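# Move the unnotched milled part to station B's infeed

## Task

Three vise stations sit along the track: A toward -y, B in the middle, C toward +y. Each station's outfeed tray carries two milled parts, six in total. Exactly one part has long pocket walls with no notch. Identify that part and set it down so it lies entirely on station B's infeed plate, with its pocket pointing straight up or straight down. It must not rest on the plate's pins, though it does not have to touch them. The other five parts must stay close to where they started, lying flat and not flipped. The result only counts if the part stays in place without the robot holding it, so release it and move the gripper away at the end.

## Robot and tools

Robot: one six-joint arm (Doosan M1013) with a Robotiq 2F-140 two-finger gripper, mounted on a carriage that rides a floor rail along y. There is only one arm, and every row drives it. The carriage has its own device, named rail, and rows never move it.

Scene frame: fixed to the table. The table top is z = 0 and +z points up. The track runs along y at x = 0, and y = 0 is where the rail reads 0. The table starts at x = 0.31 m. The arm's base sits at x = 0, y ≈ rail position_m, z = 0.03 m, facing +x. The reported hand position can be slightly off, more so at long reach.

Gripper frame: the fingers point along the gripper's +z and close along its y. end_effector_position is the point between the pads when they are closed. Closed fingertips extend about 33 mm past it, and open ones about 9 mm. While closing, the tips move about 24 mm farther from the arm, so leave that much clearance above a surface.

Tool execute_actions, argument actions: a list of actions run in order. Each action is an object that may contain "rows", "steps", "until" and "rail". An empty list just returns the current state and images.
- rows: 1 to 15 rows, one per control step of 1/30 s. Each row is a single list of 9 numbers, each in [-1, 1], in this order: dx, dy, dz, rx, ry, rz, position, force_limit, speed.
- dx..rz are an offset in the gripper's own axes, measured from the gripper's measured pose at the start of the action. For the first action in a call, that start is the last pose a result reported. Every row is relative to that start, not to the previous row. 1.0 means 0.6 m for dx, dy, dz, or 180 degrees for the rotation vector rx, ry, rz.
- position is an absolute finger setting: +1 is fully open (140 mm), about -0.8 is where the pads meet, and -1 closes until something blocks the fingers.
- force_limit sets grip force: about 14 N at -1, 60 N at 0 and 107 N at +1.
- speed sets finger speed: about 30 mm/s at -1, 140 at 0 and 250 at +1.
- steps: integer from 1 to 450, at least the number of rows; the default is 15. After the last row, the arm keeps heading for that row's target.
- until: ends the action early without stopping motion. Forms: {"rail": {field: [op, value]}}, with op one of =, !=, <, <=, >, >=, for the fields position_m, position_m_goal, speed_m_s, position_status, position_answer or refusals; {"all": {"status": "ended"}}; or {"any": {"status": "ended"}}.
- rail: {"position_m": -2..2}, an absolute place on the track in metres; optionally "speed_m_s" 0.01..1 (starts at 1, and stays at whatever you last set); or {"stop": true}. Acceleration is 2 m/s². The carriage has arrived when it is within 1.4 mm of the target. After sending a position, wait with until rail position_status != moving. Let it arrive before aiming the gripper at scene points or ending the scene. Any out-of-range value or unknown name makes the whole call get refused.

Motion limits: each step, the commanded pose is clipped to within 70 mm and 16 degrees of the measured pose. Damped inverse kinematics puts position ahead of orientation. A move cut short by too few steps may stall, so send the remainder in the next action. For gentle motion, raise the offset gradually, e.g. 0.01 more per row (6 mm per step). Sudden starts can shake a held part loose.

Results: the gripper pose (end_effector_position in m, end_effector_quat_wxyz) and velocities in the scene frame. Joint positions and velocities for the rail (m), waist, shoulder, elbow, forearm roll, wrist pitch and wrist roll (rad). "Hand target" is where the controller is currently driving. position_measured is in counts (3 open, 230 pads together).
- object_status: 0 moving; 1 blocked while opening; 2 blocked while closing, meaning a grip; 3 reached the command or the pads met.
- After closing with -1, check for 2. To grip harder, raise force_limit and also change position slightly (-1 to -0.98).
- "pose unreachable" means the clearance check altered or blocked the target. It is not a fault.
- Rail position_status: moving, done, contact_stop (held back above ~320 N), time_out, stopped, or stopped_with_arm (send rows the arm can follow, then resend). position_answer: taken or not_taken (resend).

Faults: joint torque reaching its load limit (waist/shoulder 312, elbow 147, wrist joints 41.4 N m, held weight included), or an external force of 144 N, stops the arm for 10 s and drops the rest of the call. Holding loads heats the motors; a MOTOR HOT line warns before an over-temperature stop. Avoid hard pushes, slams and drops, and never knock anything off the table.

The robot keeps running while you think, holding your last command. Occasional tugs may disturb a held part or a loose object.

Tool zoom_image: camera "cam_wrist" (the only camera, 896x504), region [x0, y0, x1, y1] in pixels from the top-left corner, at most 504x504. Use it to look at pocket walls for notches. Calibration is given as K and T_world_to_cam; the camera sits near the gripper base and looks ahead.

Tool read_manual: section "licences" returns licence text only.

Tool finished_scene: scene (integer 1 or 2) ends that scene for good. Call it only after the part is released, resting on its own, and the gripper is clear.

Each tool is called after "Call:" as name(argument=value, ...) on one line, values as JSON.

## Session

I'll start by looking at the current state.

Call:
execute_actions(actions=[])

Scene clock: 0.00 s.
end_effector_position=(+0.7048, -0.8138, +0.2917) position_measured=3 object_status=3 end_effector_quat_wxyz=(+0.062, -0.333, +0.640, +0.689) end_effector_velocity=(+0.000, +0.000, +0.000) end_effector_angular_velocity=(+0.000, +0.000, +0.000)
Joint positions: [-1.059 -0.116  0.698  1.554  1.202  1.929  3.384]
Joint velocities: [0. 0. 0. 0. 0. 0. 0.]
Hand target: +0.705, -0.814, +0.292; +0.062, -0.333, +0.640, +0.689
rail: position_m=-1.059 position_m_goal=-1.059 speed_m_s=1.00 position_status=done position_answer=taken refusals=0

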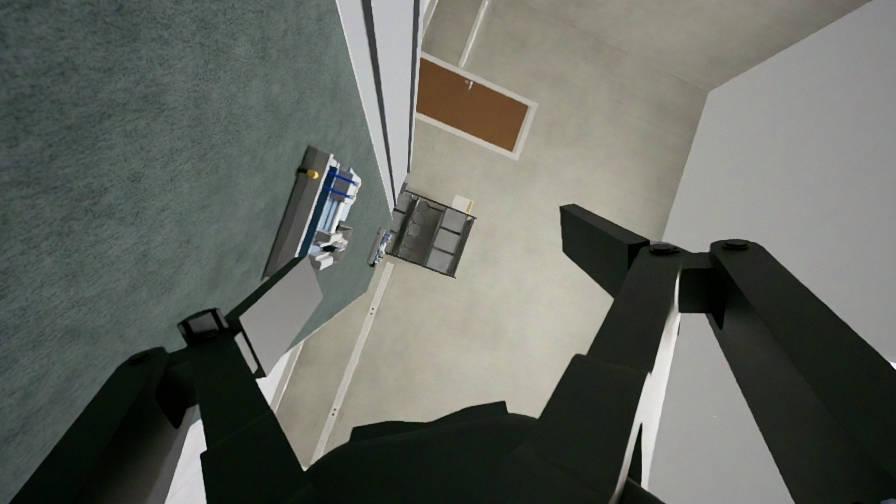

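Call:
zoom_image(camera="cam_wrist", region=[250, 130, 410, 290])

Region (250, 130, 410, 290) of cam_wrist's 896x504 image, scaled by 3.150, with more detail than that image has.

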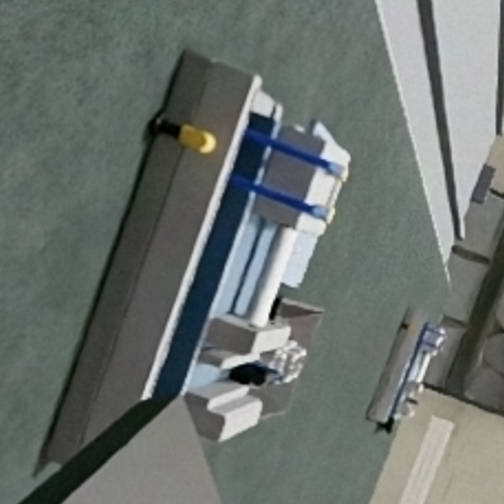

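Call:
execute_actions(actions=[{"rows": [[0.002,0.02,-0.018,0.025,0.002,0.012,1,0,0],[0.004,0.05,-0.045,0.06,0.005,0.03,1,0,0],[0.006,0.09,-0.08,0.11,0.01,0.055,1,0,0],[0.01,0.15,-0.14,0.19,0.017,0.09,1,0,0],[0.014,0.22,-0.2,0.28,0.025,0.135,1,0,0],[0.018,0.3,-0.27,0.38,0.034,0.185,1,0,0],[0.024,0.393,-0.359,0.5006,0.045,0.2419,1,0,0]], "steps": 75, "rail": {"position_m": -1.5, "speed_m_s": 0.5}}])

Scene clock: 29.00 s.
end_effector_position=(+0.6555, -1.4997, +0.4916) position_measured=3 object_status=3 end_effector_quat_wxyz=(-0.001, -0.001, +1.000, -0.000) end_effector_velocity=(+0.000, -0.000, +0.000) end_effector_angular_velocity=(+0.000, -0.000, +0.000)
Joint positions: [-1.5   -0.052  0.157  1.362 -0.001  1.625  4.658]
Joint velocities: [ 0. -0. -0.  0.  0. -0. -0.]
Hand target: +0.656, -1.500, +0.492; -0.001, -0.001, +1.000, -0.000
Off the commanded pose: 0.001 m, 0 deg.
rail: position_m=-1.500 position_m_goal=-1.500 speed_m_s=0.50 position_status=done position_answer=taken refusals=0
camera_calibration (this result's frames):
cam_wrist: T_world_to_cam=[[0.195333, 0.980571, 0.018012, 1.33169], [0.921065, -0.189726, 0.340065, -1.05164], [0.336875, -0.0498358, -0.94023, 0.338647], [0, 0, 0, 1]] pos_world=[0.594423, -1.48846, 0.652045]

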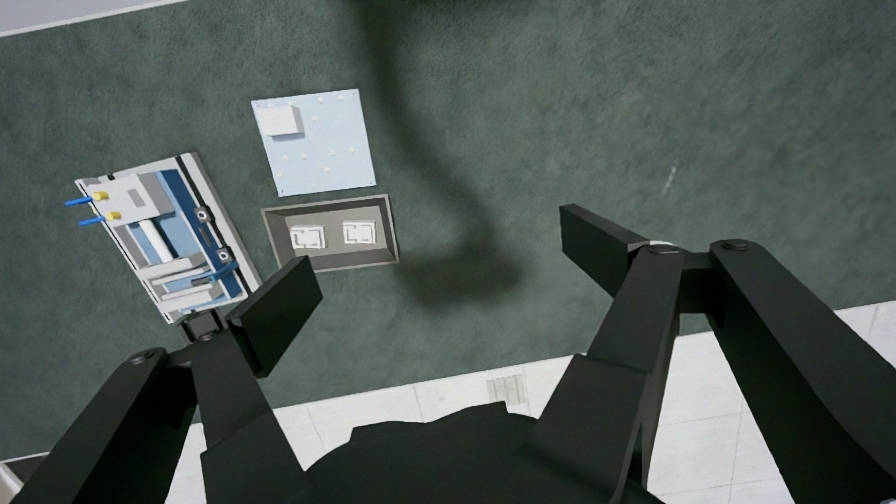

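Call:
zoom_image(camera="cam_wrist", region=[250, 180, 410, 280])

Call:
zoom_image(camera="cam_wrist", region=[240, 80, 390, 205])

Region (250, 180, 410, 280) of cam_wrist's 896x504 image, scaled by 3.150, with more detail than that image has; it fills the top 315 rows of this view, and the rest is white.

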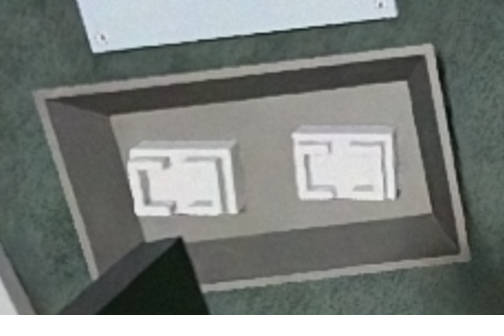

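Region (240, 80, 390, 205) of cam_wrist's 896x504 image, scaled by 3.360, with more detail than that image has.

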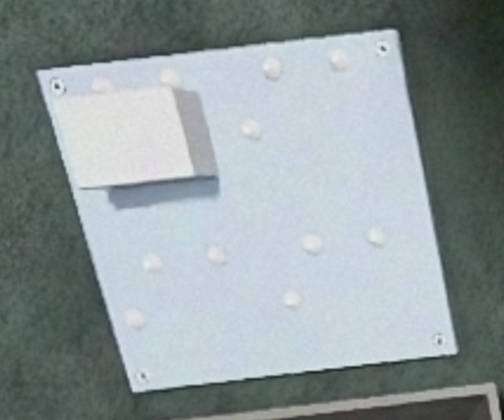

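Call:
zoom_image(camera="cam_wrist", region=[284, 212, 384, 256])

Region (284, 212, 384, 256) of cam_wrist's 896x504 image, scaled by 5.040, with more detail than that image has; it fills the top 222 rows of this view, and the rest is white.

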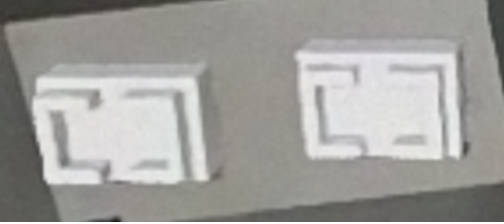

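Call:
execute_actions(actions=[{"rail": {"position_m": 0.2, "speed_m_s": 1.0}, "steps": 120, "until": {"rail": {"position_status": ["!=", "moving"]}}}, {"steps": 6}])

Scene clock: 39.07 s.
end_effector_position=(+0.6555, +0.2006, +0.4916) position_measured=3 object_status=3 end_effector_quat_wxyz=(-0.001, -0.001, +1.000, -0.000) end_effector_velocity=(-0.000, -0.000, +0.000) end_effector_angular_velocity=(-0.000, -0.000, -0.000)
Joint positions: [ 0.2   -0.052  0.157  1.362 -0.001  1.625  4.658]
Joint velocities: [-0.  0. -0. -0. -0.  0.  0.]
Hand target: +0.656, +0.200, +0.492; -0.001, -0.001, +1.000, -0.000
Off the commanded pose: 0.001 m, 0 deg.
rail: position_m=0.200 position_m_goal=0.200 speed_m_s=1.00 position_status=done position_answer=taken refusals=0
camera_calibration (this result's frames):
cam_wrist: T_world_to_cam=[[0.195382, 0.980561, 0.0180482, -0.335601], [0.921055, -0.189784, 0.340058, -0.729015], [0.336873, -0.0498178, -0.940231, 0.423389], [0, 0, 0, 1]] pos_world=[0.594405, 0.211814, 0.652048]

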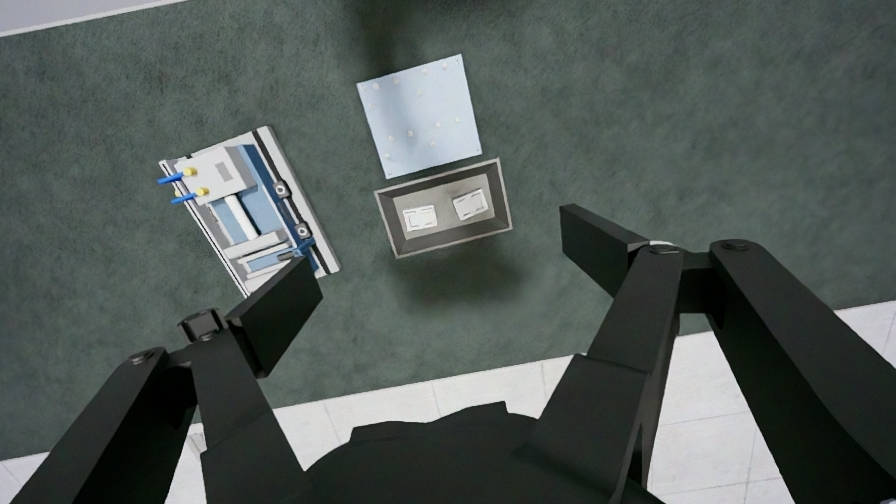

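Call:
zoom_image(camera="cam_wrist", region=[390, 180, 500, 240])

Call:
zoom_image(camera="cam_wrist", region=[345, 45, 495, 185])

Region (390, 180, 500, 240) of cam_wrist's 896x504 image, scaled by 4.582, with more detail than that image has; it fills the top 275 rows of this view, and the rest is white.

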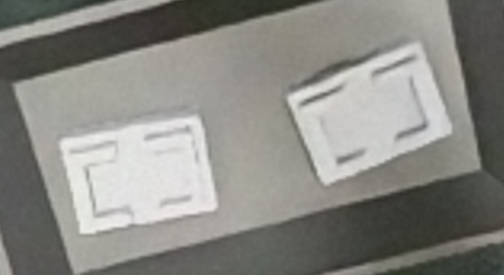

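Region (345, 45, 495, 185) of cam_wrist's 896x504 image, scaled by 3.360, with more detail than that image has; it fills the top 470 rows of this view, and the rest is white.

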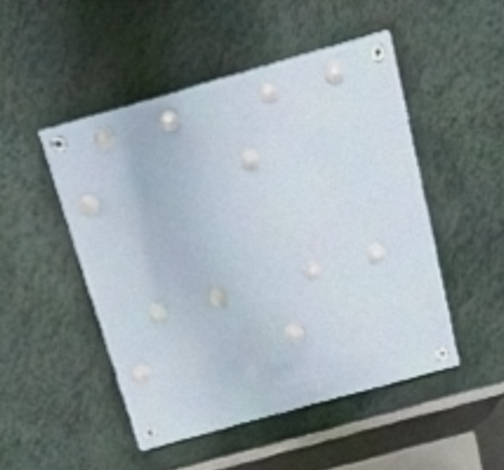

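Call:
execute_actions(actions=[{"rail": {"position_m": 1.9, "speed_m_s": 1.0}, "steps": 120, "until": {"rail": {"position_status": ["!=", "moving"]}}}, {"steps": 6}])

Scene clock: 56.00 s.
end_effector_position=(+0.6555, +1.9006, +0.4916) position_measured=3 object_status=3 end_effector_quat_wxyz=(-0.001, -0.001, +1.000, -0.000) end_effector_velocity=(-0.000, -0.000, +0.000) end_effector_angular_velocity=(+0.000, -0.000, -0.000)
Joint positions: [ 1.9   -0.052  0.157  1.362 -0.001  1.625  4.658]
Joint velocities: [-0. -0. -0.  0.  0.  0. -0.]
Hand target: +0.656, +1.900, +0.492; -0.001, -0.001, +1.000, -0.000
Off the commanded pose: 0.001 m, 0 deg.
rail: position_m=1.900 position_m_goal=1.900 speed_m_s=1.00 position_status=done position_answer=taken refusals=0
camera_calibration (this result's frames):
cam_wrist: T_world_to_cam=[[0.195418, 0.980554, 0.0180671, -2.00256], [0.921048, -0.189825, 0.340056, -0.406302], [0.336872, -0.0498123, -0.940232, 0.508069], [0, 0, 0, 1]] pos_world=[0.594405, 1.91179, 0.652048]

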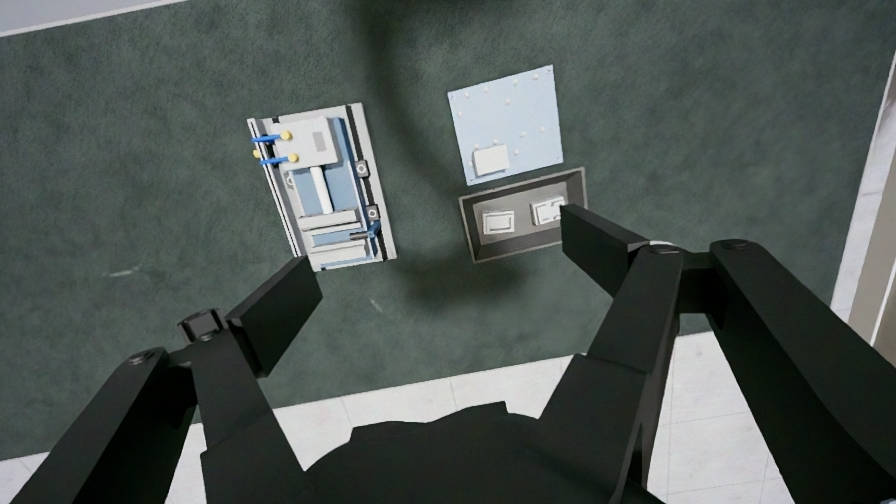

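Call:
zoom_image(camera="cam_wrist", region=[455, 160, 595, 270])

Region (455, 160, 595, 270) of cam_wrist's 896x504 image, scaled by 3.600, with more detail than that image has; it fills the top 396 rows of this view, and the rest is white.

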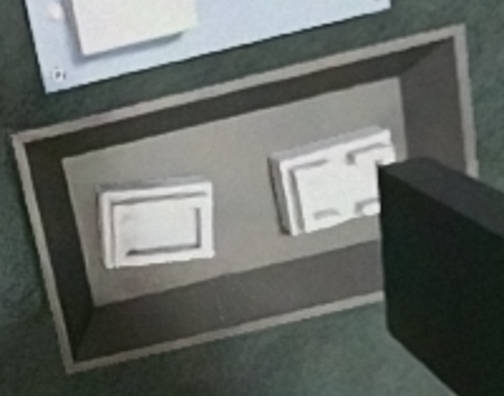

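Call:
execute_actions(actions=[{"rows": [[-0.005,0.004,0.01,0,0,-0.012,1,0,0],[-0.015,0.011,0.03,0,0,-0.035,1,0,0],[-0.03,0.022,0.06,0,0,-0.07,1,0,0],[-0.05,0.037,0.1,0,0,-0.115,1,0,0],[-0.075,0.055,0.145,0,0,-0.17,1,0,0],[-0.1,0.075,0.195,0,0,-0.225,1,0,0],[-0.127,0.093,0.245,0,0,-0.285,1,0,0],[-0.155,0.113,0.295,0,0,-0.345,1,0,0],[-0.18,0.132,0.345,0,0,-0.4,1,0,0],[-0.2092,0.1532,0.4027,0,0,-0.4667,1,0,0]], "steps": 50}])

Scene clock: 81.10 s.
end_effector_position=(+0.7804, +1.9923, +0.2496) position_measured=3 object_status=3 end_effector_quat_wxyz=(-0.001, -0.670, +0.742, +0.000) end_effector_velocity=(+0.000, -0.000, -0.000) end_effector_angular_velocity=(-0.000, +0.000, -0.000)
Joint positions: [ 1.9    0.074  0.419  1.455 -0.     1.269  3.318]
Joint velocities: [ 0. -0.  0. -0.  0.  0. -0.]
Hand target: +0.780, +1.992, +0.250; -0.001, -0.670, +0.742, +0.000
Off the commanded pose: 0.000 m, 0 deg.
rail: position_m=1.900 position_m_goal=1.900 speed_m_s=1.00 position_status=done position_answer=taken refusals=0
camera_calibration (this result's frames):
cam_wrist: T_world_to_cam=[[-0.954708, 0.296846, 0.0203739, 0.146566], [0.285786, 0.895768, 0.340477, -2.08876], [0.0828192, 0.330879, -0.940032, -0.317164], [0, 0, 0, 1]] pos_world=[0.763135, 1.93248, 0.410046]

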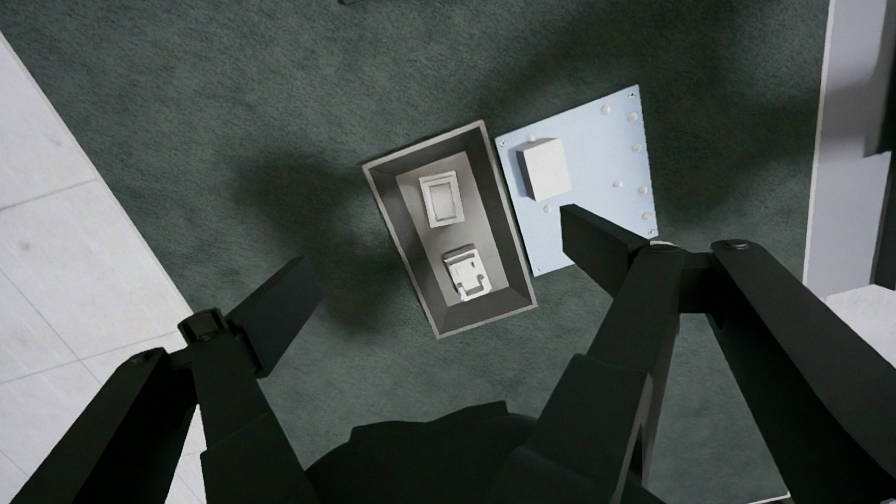

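Call:
zoom_image(camera="cam_wrist", region=[360, 115, 520, 255])

Region (360, 115, 520, 255) of cam_wrist's 896x504 image, scaled by 3.150, with more detail than that image has; it fills the top 441 rows of this view, and the rest is white.

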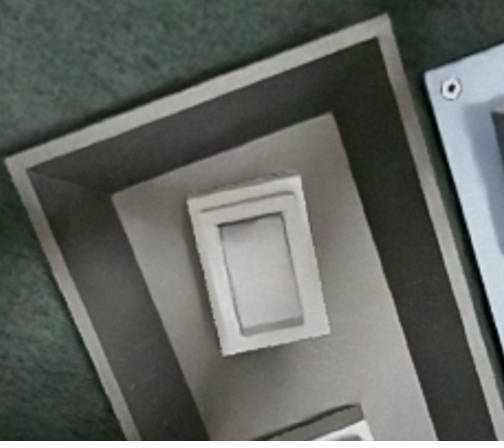

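Call:
execute_actions(actions=[{"rows": [[-0.001,0,0.008,0,0,0,0.05,0,0],[-0.003,0,0.022,0,0,0,0.05,0,0],[-0.005,0,0.04,0,0,0,0.05,0,0],[-0.008,-0.001,0.062,0,0,0,0.05,0,0],[-0.011,-0.001,0.085,0,0,0,0.05,0,0],[-0.014,-0.001,0.108,0,0,0,0.05,0,0],[-0.017,-0.002,0.131,0,0,0,0.05,0,0],[-0.02,-0.002,0.154,0,0,0,0.05,0,0],[-0.022,-0.002,0.176,0,0,0,0.05,0,0],[-0.0235,-0.002,0.195,0,0,0,0.05,0,0],[-0.0243,-0.002,0.208,0,0,0,0.05,0,0],[-0.0243,-0.002,0.2167,0,0,0,0.05,0,0]], "steps": 30}])

Scene clock: 109.50 s.
end_effector_position=(+0.7827, +2.0065, +0.1195) position_measured=123 object_status=3 end_effector_quat_wxyz=(-0.001, -0.670, +0.742, +0.000) end_effector_velocity=(+0.000, -0.000, +0.000) end_effector_angular_velocity=(-0.000, -0.000, +0.000)
Joint positions: [ 1.9    0.092  0.508  1.571 -0.     1.064  3.336]
Joint velocities: [ 0.  0. -0. -0. -0. -0.  0.]
Hand target: +0.783, +2.006, +0.120; -0.001, -0.670, +0.742, +0.000
Off the commanded pose: 0.000 m, 0 deg.
rail: position_m=1.900 position_m_goal=1.900 speed_m_s=1.00 position_status=done position_answer=taken refusals=0
camera_calibration (this result's frames):
cam_wrist: T_world_to_cam=[[-0.954683, 0.296921, 0.0204557, 0.147083], [0.285889, 0.895758, 0.34042, -2.05795], [0.0827547, 0.330841, -0.940051, -0.44424], [0, 0, 0, 1]] pos_world=[0.765526, 1.94673, 0.279952]

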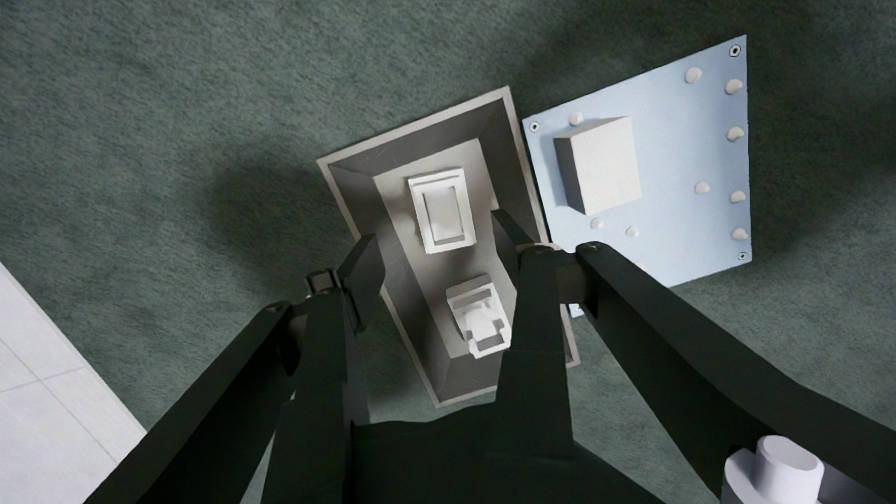

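Call:
zoom_image(camera="cam_wrist", region=[340, 120, 540, 300])

Region (340, 120, 540, 300) of cam_wrist's 896x504 image, scaled by 2.520, with more detail than that image has; it fills the top 454 rows of this view, and the rest is white.

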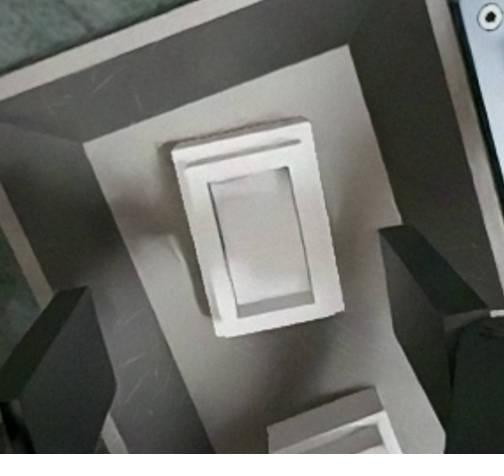

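Call:
execute_actions(actions=[{"rows": [[0,0.002,0.005,0,0,0,-0.08,0,0],[0,0.004,0.013,0,0,0,-0.08,0,0],[0,0.006,0.023,0,0,0,-0.08,0,0],[0,0.008,0.034,0,0,0,-0.08,0,0],[0,0.01,0.045,0,0,0,-0.08,0,0],[0,0.0108,0.053,0,0,0,-0.08,0,0],[0,0.0108,0.058,0,0,0,-0.08,0,0]], "steps": 20}])

Scene clock: 129.27 s.
end_effector_position=(+0.7762, +2.0071, +0.0847) position_measured=139 object_status=3 end_effector_quat_wxyz=(-0.001, -0.670, +0.742, +0.000) end_effector_velocity=(+0.000, +0.000, -0.000) end_effector_angular_velocity=(+0.000, -0.000, -0.000)
Joint positions: [ 1.9    0.093  0.528  1.611 -0.001  1.004  3.337]
Joint velocities: [ 0.  0.  0.  0. -0. -0.  0.]
Hand target: +0.776, +2.007, +0.085; -0.001, -0.670, +0.742, +0.000
Off the commanded pose: 0.000 m, 0 deg.
rail: position_m=1.900 position_m_goal=1.900 speed_m_s=1.00 position_status=done position_answer=taken refusals=0
camera_calibration (this result's frames):
cam_wrist: T_world_to_cam=[[-0.954692, 0.29689, 0.0204779, 0.141426], [0.285875, 0.895799, 0.340322, -2.04484], [0.0826939, 0.330757, -0.940086, -0.476409], [0, 0, 0, 1]] pos_world=[0.758982, 1.94735, 0.245142]

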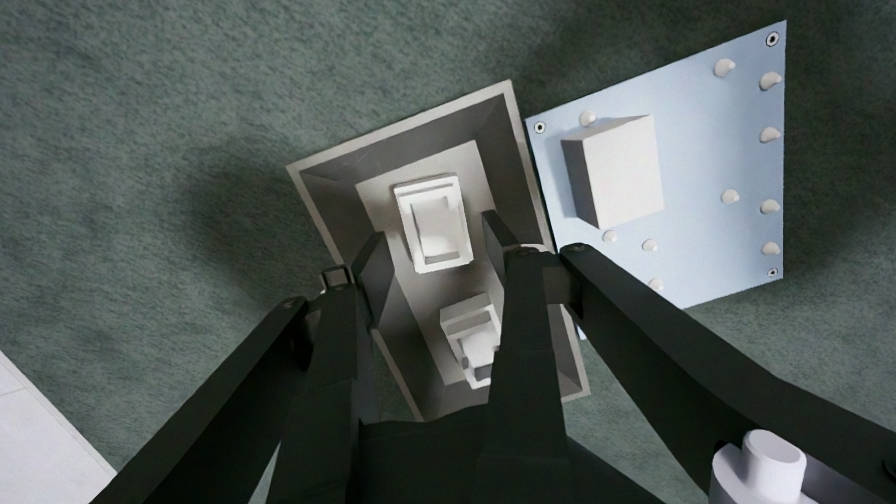

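Call:
zoom_image(camera="cam_wrist", region=[340, 130, 530, 300])

Region (340, 130, 530, 300) of cam_wrist's 896x504 image, scaled by 2.653, with more detail than that image has; it fills the top 451 rows of this view, and the rest is white.

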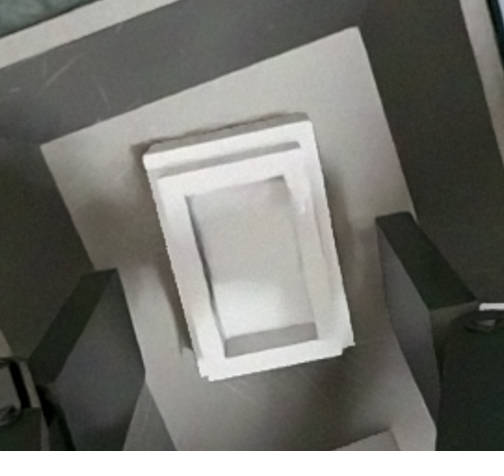

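Call:
execute_actions(actions=[{"rows": [[0,0,0.004,0,0,0,-0.08,0,0],[0,0,0.01,0,0,0,-0.08,0,0],[0,0,0.018,0,0,0,-0.08,0,0],[0,0,0.026,0,0,0,-0.08,0,0],[0,0,0.034,0,0,0,-0.08,0,0],[0,0,0.042,0,0,0,-0.08,0,0],[0,0,0.047,0,0,0,-0.08,0,0],[0,0,0.05,0,0,0,-0.08,0,0]], "steps": 20}])

Scene clock: 143.87 s.
end_effector_position=(+0.7761, +2.0071, +0.0547) position_measured=139 object_status=3 end_effector_quat_wxyz=(-0.001, -0.670, +0.742, +0.000) end_effector_velocity=(+0.000, -0.000, -0.000) end_effector_angular_velocity=(-0.000, +0.000, -0.000)
Joint positions: [ 1.9    0.093  0.555  1.631 -0.     0.958  3.338]
Joint velocities: [ 0. -0.  0. -0. -0.  0.  0.]
Hand target: +0.776, +2.007, +0.055; -0.001, -0.670, +0.742, +0.000
Off the commanded pose: 0.000 m, 0 deg.
rail: position_m=1.900 position_m_goal=1.900 speed_m_s=1.00 position_status=done position_answer=taken refusals=0
camera_calibration (this result's frames):
cam_wrist: T_world_to_cam=[[-0.954673, 0.29695, 0.0205139, 0.141812], [0.285935, 0.895744, 0.340418, -2.03457], [0.0827119, 0.330854, -0.94005, -0.504813], [0, 0, 0, 1]] pos_world=[0.758893, 1.94736, 0.215147]

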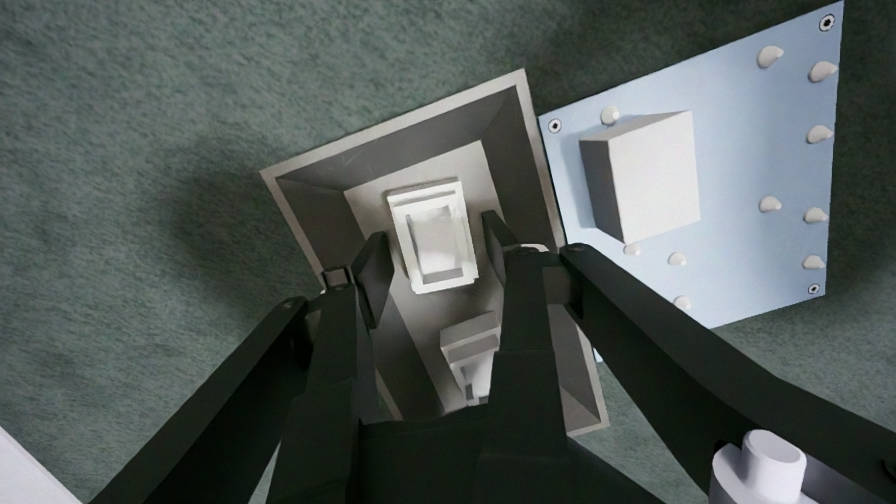

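Call:
zoom_image(camera="cam_wrist", region=[330, 130, 530, 310])

Region (330, 130, 530, 310) of cam_wrist's 896x504 image, scaled by 2.520, with more detail than that image has; it fills the top 454 rows of this view, and the rest is white.

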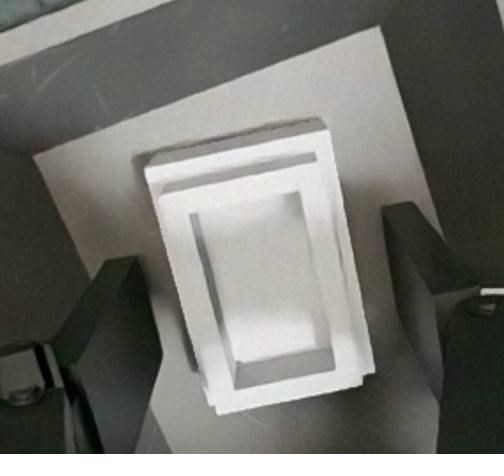

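Call:
execute_actions(actions=[{"rows": [[0.001,-0.0005,0.003,0,0,0,-0.08,0.6,0],[0.002,-0.001,0.007,0,0,0,-0.08,0.6,0],[0.003,-0.0015,0.011,0,0,0,-0.08,0.6,0],[0.004,-0.0017,0.015,0,0,0,-0.08,0.6,0],[0.004,-0.0017,0.018,0,0,0,-0.08,0.6,0],[0.004,-0.0017,0.0195,0,0,0,-0.08,0.6,0]], "steps": 15}, {"rows": [[0,0,0,0,0,0,-1,0.6,-0.5]], "steps": 20}])

Scene clock: 163.57 s.
end_effector_position=(+0.7770, +2.0046, +0.0433) position_measured=173 object_status=2 end_effector_quat_wxyz=(-0.001, -0.670, +0.742, +0.000) end_effector_velocity=(-0.001, -0.000, -0.001) end_effector_angular_velocity=(-0.000, +0.002, -0.000)
Joint positions: [ 1.9    0.09   0.566  1.636 -0.001  0.941  3.334]
Joint velocities: [ 0.    -0.     0.001  0.001 -0.     0.     0.   ]
Hand target: +0.777, +2.005, +0.043; -0.001, -0.670, +0.742, +0.000
Off the commanded pose: 0.000 m, 0 deg.
rail: position_m=1.900 position_m_goal=1.900 speed_m_s=1.00 position_status=done position_answer=taken refusals=0
camera_calibration (this result's frames):
cam_wrist: T_world_to_cam=[[-0.95469, 0.296928, 0.0200155, 0.143795], [0.285742, 0.895771, 0.340508, -2.02859], [0.0831771, 0.330799, -0.940028, -0.515025], [0, 0, 0, 1]] pos_world=[0.75977, 1.94482, 0.203734]

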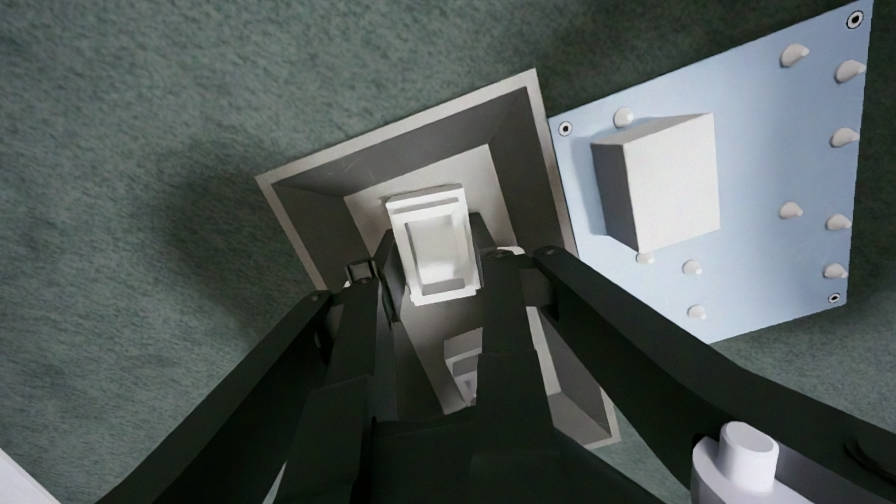

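Call:
zoom_image(camera="cam_wrist", region=[350, 160, 520, 320])

Region (350, 160, 520, 320) of cam_wrist's 896x504 image, scaled by 2.965, with more detail than that image has; it fills the top 474 rows of this view, and the rest is white.

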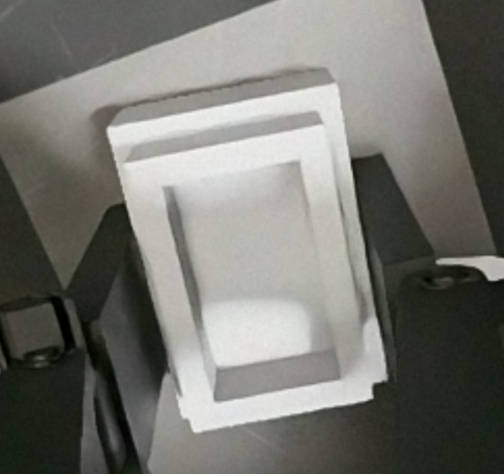

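Call:
execute_actions(actions=[{"rows": [[0,0,-0.003,0,0,0,-1,0.6,-0.5],[0,0,-0.008,0,0,0,-1,0.6,-0.5],[0,0,-0.015,0,0,0,-1,0.6,-0.5],[0,0,-0.024,0,0,0,-1,0.6,-0.5],[0,0,-0.035,0,0,0,-1,0.6,-0.5],[0,0,-0.048,0,0,0,-1,0.6,-0.5],[0,0,-0.063,0,0,0,-1,0.6,-0.5],[0,0,-0.08,0,0,0,-1,0.6,-0.5],[0,0,-0.098,0,0,0,-1,0.6,-0.5],[0,0,-0.117,0,0,0,-1,0.6,-0.5],[0,0,-0.137,0,0,0,-1,0.6,-0.5],[0,0,-0.157,0,0,0,-1,0.6,-0.5],[0,0,-0.177,0,0,0,-1,0.6,-0.5],[0,0,-0.197,0,0,0,-1,0.6,-0.5],[0,0,-0.217,0,0,0,-1,0.6,-0.5]], "steps": 15}, {"rows": [[0,0,-0.06,0,0,0,-1,0.6,-0.5],[0,0,-0.08,0,0,0,-1,0.6,-0.5],[0,0,-0.1,0,0,0,-1,0.6,-0.5],[0,0,-0.12,0,0,0,-1,0.6,-0.5],[0,0,-0.14,0,0,0,-1,0.6,-0.5],[0,0,-0.16,0,0,0,-1,0.6,-0.5],[0,0,-0.18,0,0,0,-1,0.6,-0.5],[0,0,-0.198,0,0,0,-1,0.6,-0.5],[0,0,-0.214,0,0,0,-1,0.6,-0.5],[0,0,-0.228,0,0,0,-1,0.6,-0.5],[0,0,-0.24,0,0,0,-1,0.6,-0.5],[0,0,-0.25,0,0,0,-1,0.6,-0.5]], "steps": 20}])

Scene clock: 204.03 s.
end_effector_position=(+0.7771, +2.0049, +0.3004) position_measured=173 object_status=2 end_effector_quat_wxyz=(-0.000, -0.670, +0.742, -0.000) end_effector_velocity=(+0.001, +0.000, -0.000) end_effector_angular_velocity=(-0.000, +0.000, -0.000)
Joint positions: [ 1.9    0.09   0.394  1.397 -0.     1.351  3.334]
Joint velocities: [ 0.     0.     0.001 -0.001  0.     0.    -0.   ]
Hand target: +0.777, +2.005, +0.300; -0.000, -0.670, +0.742, -0.000
Off the commanded pose: 0.000 m, 0 deg.
rail: position_m=1.900 position_m_goal=1.900 speed_m_s=1.00 position_status=done position_answer=taken refusals=0
camera_calibration (this result's frames):
cam_wrist: T_world_to_cam=[[-0.954768, 0.296748, 0.0189463, 0.139386], [0.285169, 0.895737, 0.341078, -2.11611], [0.0842431, 0.331053, -0.939844, -0.274819], [0, 0, 0, 1]] pos_world=[0.759683, 1.9451, 0.460831]

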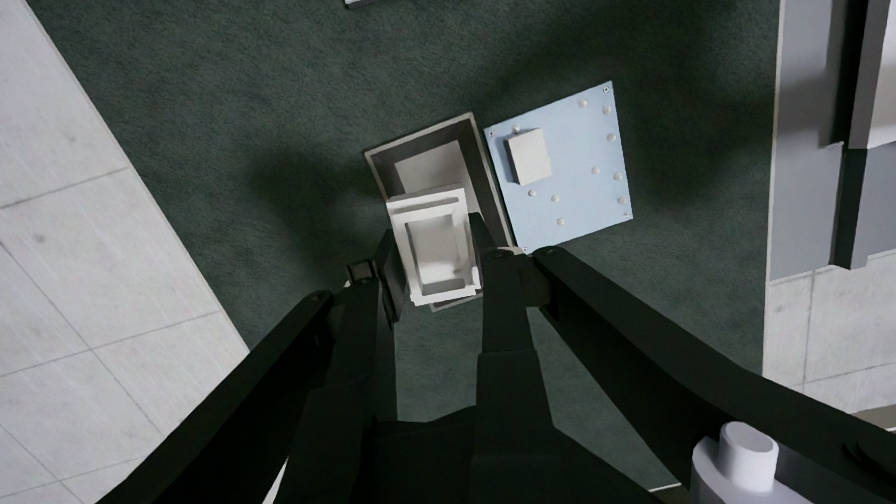

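Call:
execute_actions(actions=[{"rail": {"position_m": 0.141, "speed_m_s": 1.0}, "rows": [[0.0005,0.005,0,0,0,-0.001,-1,0.6,-0.5],[0.0015,0.015,0,0,0,-0.002,-1,0.6,-0.5],[0.003,0.03,0,0,0,-0.004,-1,0.6,-0.5],[0.005,0.05,0,0,0,-0.006,-1,0.6,-0.5],[0.0075,0.075,0,0,0,-0.009,-1,0.6,-0.5],[0.0105,0.105,0,0,0,-0.013,-1,0.6,-0.5],[0.014,0.14,0,0,0,-0.017,-1,0.6,-0.5],[0.018,0.175,0,0,0,-0.022,-1,0.6,-0.5],[0.0215,0.21,0,0,0,-0.026,-1,0.6,-0.5],[0.025,0.245,0,0,0,-0.031,-1,0.6,-0.5],[0.0285,0.28,0,0,0,-0.035,-1,0.6,-0.5],[0.032,0.315,0,0,0,-0.039,-1,0.6,-0.5],[0.035,0.35,0,0,0,-0.044,-1,0.6,-0.5],[0.038,0.38,0,0,0,-0.048,-1,0.6,-0.5],[0.041,0.404,0,0,0,-0.0506,-1,0.6,-0.5]], "steps": 33}, {"rows": [[0,0,0.004,0,0,0,-1,0.6,-0.5],[0,0,0.012,0,0,0,-1,0.6,-0.5],[0,0,0.024,0,0,0,-1,0.6,-0.5],[0,0,0.04,0,0,0,-1,0.6,-0.5],[0,0,0.058,0,0,0,-1,0.6,-0.5],[0,0,0.078,0,0,0,-1,0.6,-0.5],[0,0,0.098,0,0,0,-1,0.6,-0.5],[0,0,0.118,0,0,0,-1,0.6,-0.5],[0,0,0.138,0,0,0,-1,0.6,-0.5],[0,0,0.158,0,0,0,-1,0.6,-0.5],[0,0,0.178,0,0,0,-1,0.6,-0.5],[0,0,0.196,0,0,0,-1,0.6,-0.5],[0,0,0.212,0,0,0,-1,0.6,-0.5],[0,0,0.224,0,0,0,-1,0.6,-0.5],[0,0,0.233,0,0,0,-1,0.6,-0.5]], "steps": 90, "until": {"rail": {"position_status": ["!=", "moving"]}}}, {"steps": 6}])

Scene clock: 216.87 s.
end_effector_position=(+0.5334, +0.2463, +0.1607) position_measured=173 object_status=2 end_effector_quat_wxyz=(+0.000, +0.727, -0.687, +0.000) end_effector_velocity=(-0.000, +0.000, -0.000) end_effector_angular_velocity=(-0.000, +0.000, -0.000)
Joint positions: [ 0.141  0.132  0.12   2.028 -0.     0.994  3.217]
Joint velocities: [ 0.  0. -0.  0.  0. -0.  0.]
Hand target: +0.533, +0.246, +0.161; +0.000, +0.727, -0.687, +0.000
Off the commanded pose: 0.000 m, 0 deg.
rail: position_m=0.141 position_m_goal=0.141 speed_m_s=1.00 position_status=done position_answer=taken refusals=0
camera_calibration (this result's frames):
cam_wrist: T_world_to_cam=[[-0.98969, 0.141943, 0.0191106, 0.487878], [0.139908, 0.929591, 0.341009, -0.354513], [0.0306388, 0.340167, -0.939866, 0.222983], [0, 0, 0, 1]] pos_world=[0.525615, 0.18445, 0.321142]

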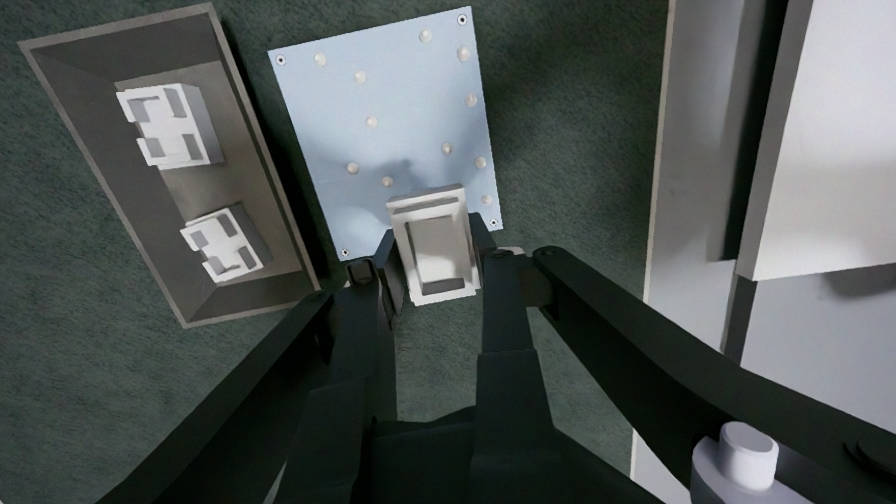

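Call:
zoom_image(camera="cam_wrist", region=[320, 90, 520, 310])

Region (320, 90, 520, 310) of cam_wrist's 896x504 image, scaled by 2.291, with more detail than that image has; it fills the left 458 columns of this view, and the rest is white.

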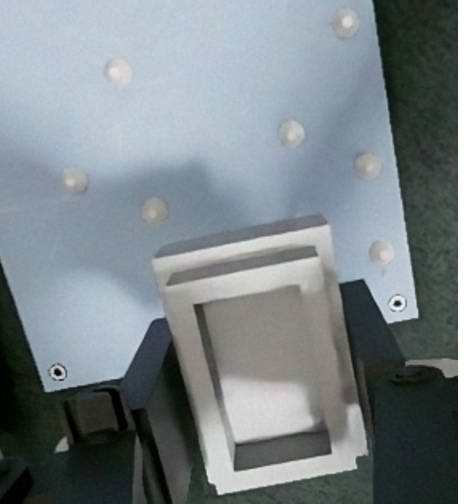

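Call:
execute_actions(actions=[{"rows": [[0.0005,0.001,0.004,0,0,0,-1,0.6,-0.5],[0.001,0.002,0.012,0,0,0,-1,0.6,-0.5],[0.0015,0.003,0.024,0,0,0,-1,0.6,-0.5],[0.002,0.004,0.038,0,0,0,-1,0.6,-0.5],[0.0025,0.005,0.054,0,0,0,-1,0.6,-0.5],[0.003,0.006,0.07,0,0,0,-1,0.6,-0.5],[0.0033,0.0068,0.086,0,0,0,-1,0.6,-0.5],[0.0033,0.0068,0.102,0,0,0,-1,0.6,-0.5],[0.0033,0.0068,0.116,0,0,0,-1,0.6,-0.5],[0.0033,0.0068,0.128,0,0,0,-1,0.6,-0.5],[0.0033,0.0068,0.137,0,0,0,-1,0.6,-0.5],[0.0033,0.0068,0.143,0,0,0,-1,0.6,-0.5]], "steps": 22}])

Scene clock: 242.10 s.
end_effector_position=(+0.5293, +0.2439, +0.0750) position_measured=173 object_status=2 end_effector_quat_wxyz=(+0.000, +0.727, -0.687, +0.000) end_effector_velocity=(+0.000, +0.000, -0.000) end_effector_angular_velocity=(+0.000, -0.000, +0.000)
Joint positions: [ 0.141  0.129  0.21   2.111 -0.001  0.82   3.214]
Joint velocities: [ 0.  0. -0.  0. -0. -0. -0.]
Hand target: +0.529, +0.244, +0.075; +0.000, +0.727, -0.687, +0.000
Off the commanded pose: 0.000 m, 0 deg.
rail: position_m=0.141 position_m_goal=0.141 speed_m_s=1.00 position_status=done position_answer=taken refusals=0
camera_calibration (this result's frames):
cam_wrist: T_world_to_cam=[[-0.989685, 0.141991, 0.0190465, 0.48582], [0.139934, 0.929615, 0.340931, -0.322566], [0.0307034, 0.34008, -0.939895, 0.143292], [0, 0, 0, 1]] pos_world=[0.521547, 0.182149, 0.235399]

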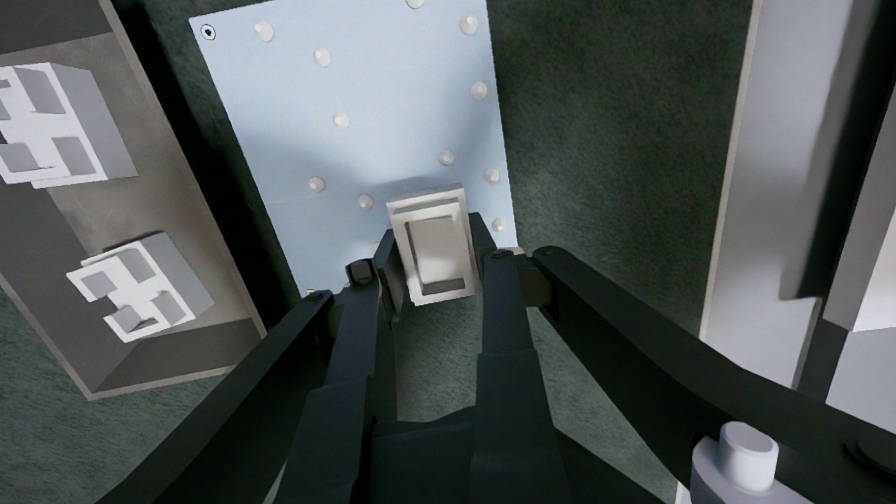

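Call:
zoom_image(camera="cam_wrist", region=[300, 130, 530, 310])

Region (300, 130, 530, 310) of cam_wrist's 896x504 image, scaled by 2.191, with more detail than that image has; it fills the top 394 rows of this view, and the rest is white.

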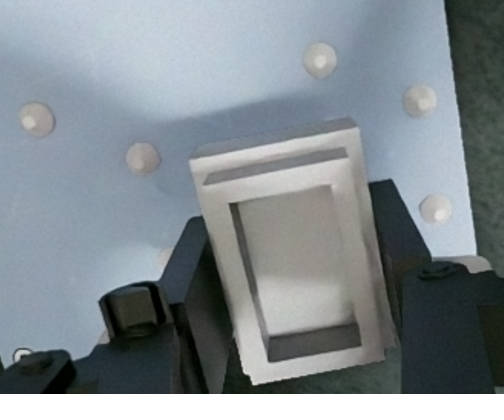

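Call:
execute_actions(actions=[{"rows": [[0,0,0.003,0,0,0,-1,0.6,-0.5],[0,0,0.008,0,0,0,-1,0.6,-0.5],[0,0,0.014,0,0,0,-1,0.6,-0.5],[0,0,0.02,0,0,0,-1,0.6,-0.5],[0,0,0.025,0,0,0,-1,0.6,-0.5],[0,0,0.029,0,0,0,-1,0.6,-0.5],[0,0,0.0317,0,0,0,-1,0.6,-0.5]], "steps": 15}])

Call:
zoom_image(camera="cam_wrist", region=[330, 130, 530, 310])

Scene clock: 259.63 s.
end_effector_position=(+0.5293, +0.2440, +0.0560) position_measured=173 object_status=2 end_effector_quat_wxyz=(+0.000, +0.727, -0.687, +0.000) end_effector_velocity=(+0.000, -0.000, -0.000) end_effector_angular_velocity=(+0.000, -0.000, -0.000)
Joint positions: [ 0.141  0.129  0.235  2.125 -0.001  0.782  3.214]
Joint velocities: [ 0. -0. -0. -0.  0. -0.  0.]
Hand target: +0.529, +0.244, +0.056; +0.000, +0.727, -0.687, +0.000
Off the commanded pose: 0.000 m, 0 deg.
rail: position_m=0.141 position_m_goal=0.141 speed_m_s=1.00 position_status=done position_answer=taken refusals=0
camera_calibration (this result's frames):
cam_wrist: T_world_to_cam=[[-0.989687, 0.141971, 0.0190538, 0.486175], [0.139915, 0.929592, 0.341002, -0.316125], [0.0307, 0.340151, -0.93987, 0.125387], [0, 0, 0, 1]] pos_world=[0.521543, 0.182194, 0.216383]

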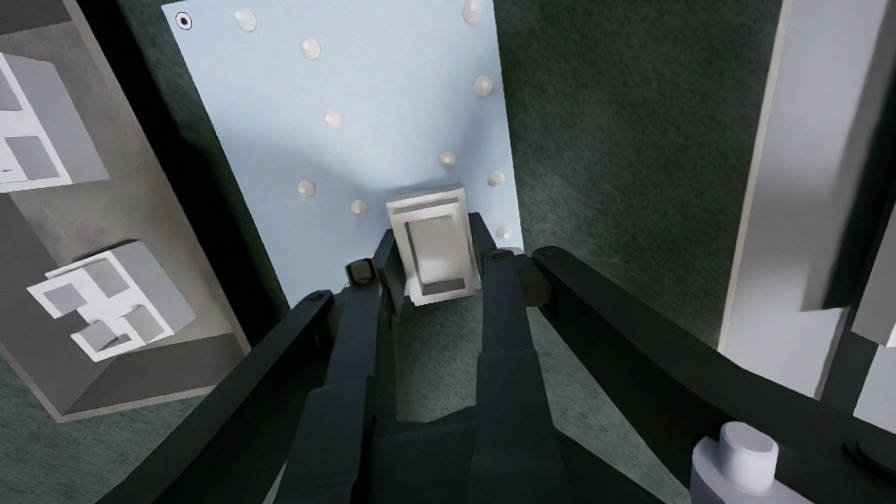

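Region (330, 130, 530, 310) of cam_wrist's 896x504 image, scaled by 2.520, with more detail than that image has; it fills the top 454 rows of this view, and the rest is white.

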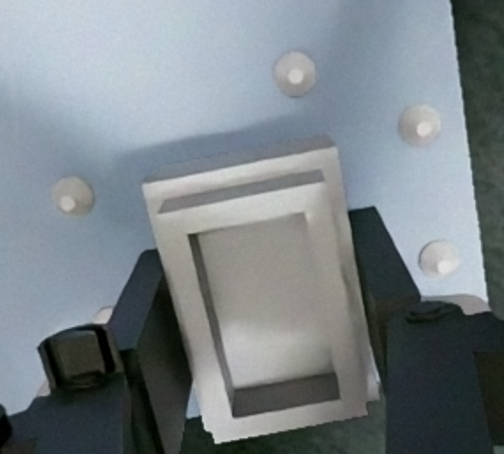

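Call:
execute_actions(actions=[{"rows": [[0,0,0.002,0,0,0,-0.98,-0.4,-0.5],[0,0,0.004,0,0,0,-0.98,-0.4,-0.5],[0,0,0.006,0,0,0,-0.98,-0.4,-0.5],[0,0,0.008,0,0,0,-0.98,-0.4,-0.5],[0,0,0.01,0,0,0,-0.98,-0.4,-0.5],[0,0,0.0117,0,0,0,-0.98,-0.4,-0.5]], "steps": 14}])

Call:
zoom_image(camera="cam_wrist", region=[330, 130, 530, 310])

Scene clock: 274.27 s.
end_effector_position=(+0.5293, +0.2439, +0.0490) position_measured=173 object_status=2 end_effector_quat_wxyz=(+0.000, +0.727, -0.687, +0.000) end_effector_velocity=(-0.000, +0.000, -0.000) end_effector_angular_velocity=(-0.000, +0.000, +0.000)
Joint positions: [ 0.141  0.129  0.245  2.13  -0.001  0.767  3.214]
Joint velocities: [ 0. -0.  0.  0. -0. -0.  0.]
Hand target: +0.529, +0.244, +0.049; +0.000, +0.727, -0.687, +0.000
Off the commanded pose: 0.000 m, 0 deg.
rail: position_m=0.141 position_m_goal=0.141 speed_m_s=1.00 position_status=done position_answer=taken refusals=0
camera_calibration (this result's frames):
cam_wrist: T_world_to_cam=[[-0.989685, 0.141994, 0.0190025, 0.486315], [0.139922, 0.929613, 0.340941, -0.31368], [0.0307466, 0.340083, -0.939893, 0.118826], [0, 0, 0, 1]] pos_world=[0.521536, 0.182136, 0.209389]

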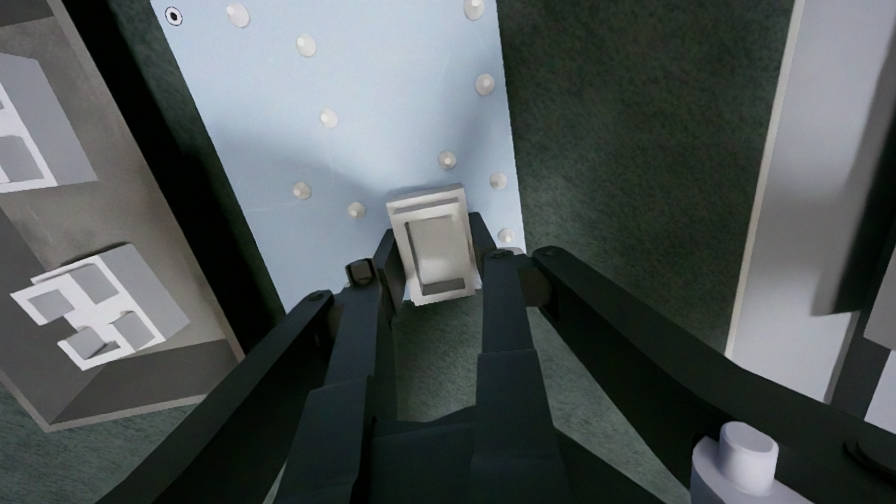

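Region (330, 130, 530, 310) of cam_wrist's 896x504 image, scaled by 2.520, with more detail than that image has; it fills the top 454 rows of this view, and the rest is white.

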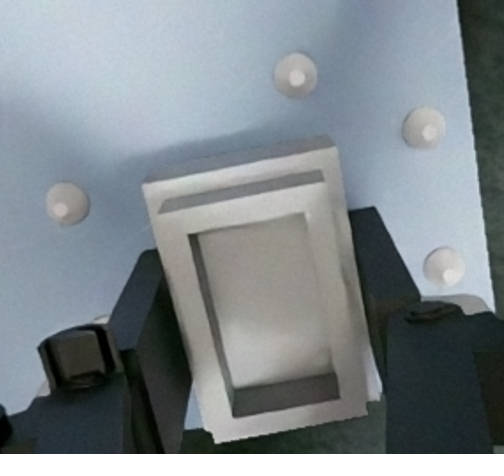

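Call:
execute_actions(actions=[{"rows": [[0,0,0.001,0,0,0,-0.98,-0.4,-0.5],[0,0,0.002,0,0,0,-0.98,-0.4,-0.5],[0,0,0.003,0,0,0,-0.98,-0.4,-0.5],[0,0,0.0042,0,0,0,-0.98,-0.4,-0.5]], "steps": 10}])

Call:
zoom_image(camera="cam_wrist", region=[330, 130, 530, 310])

Scene clock: 277.70 s.
end_effector_position=(+0.5293, +0.2440, +0.0465) position_measured=173 object_status=2 end_effector_quat_wxyz=(+0.000, +0.727, -0.687, +0.000) end_effector_velocity=(-0.000, -0.000, -0.000) end_effector_angular_velocity=(-0.000, +0.000, +0.000)
Joint positions: [ 0.141  0.129  0.248  2.131 -0.001  0.762  3.214]
Joint velocities: [ 0. -0.  0.  0. -0. -0. -0.]
Hand target: +0.529, +0.244, +0.046; +0.000, +0.727, -0.687, +0.000
Off the commanded pose: 0.000 m, 0 deg.
rail: position_m=0.141 position_m_goal=0.141 speed_m_s=1.00 position_status=done position_answer=taken refusals=0
camera_calibration (this result's frames):
cam_wrist: T_world_to_cam=[[-0.989685, 0.141991, 0.0190184, 0.486354], [0.139922, 0.929588, 0.34101, -0.31288], [0.030741, 0.340153, -0.939867, 0.11642], [0, 0, 0, 1]] pos_world=[0.521537, 0.182191, 0.206865]

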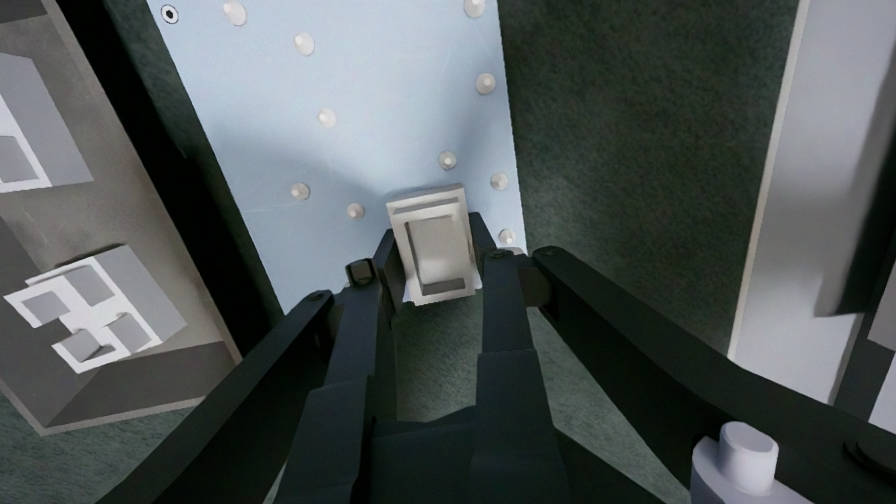

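Region (330, 130, 530, 310) of cam_wrist's 896x504 image, scaled by 2.520, with more detail than that image has; it fills the top 454 rows of this view, and the rest is white.

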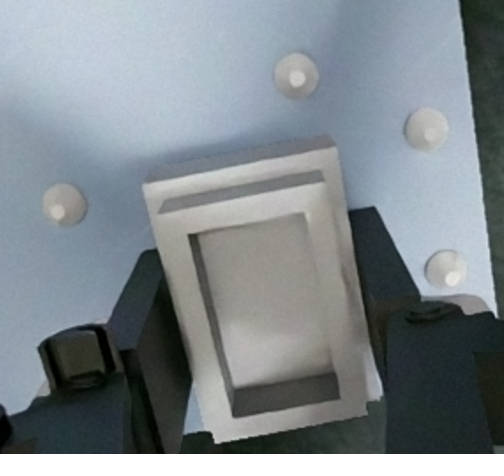

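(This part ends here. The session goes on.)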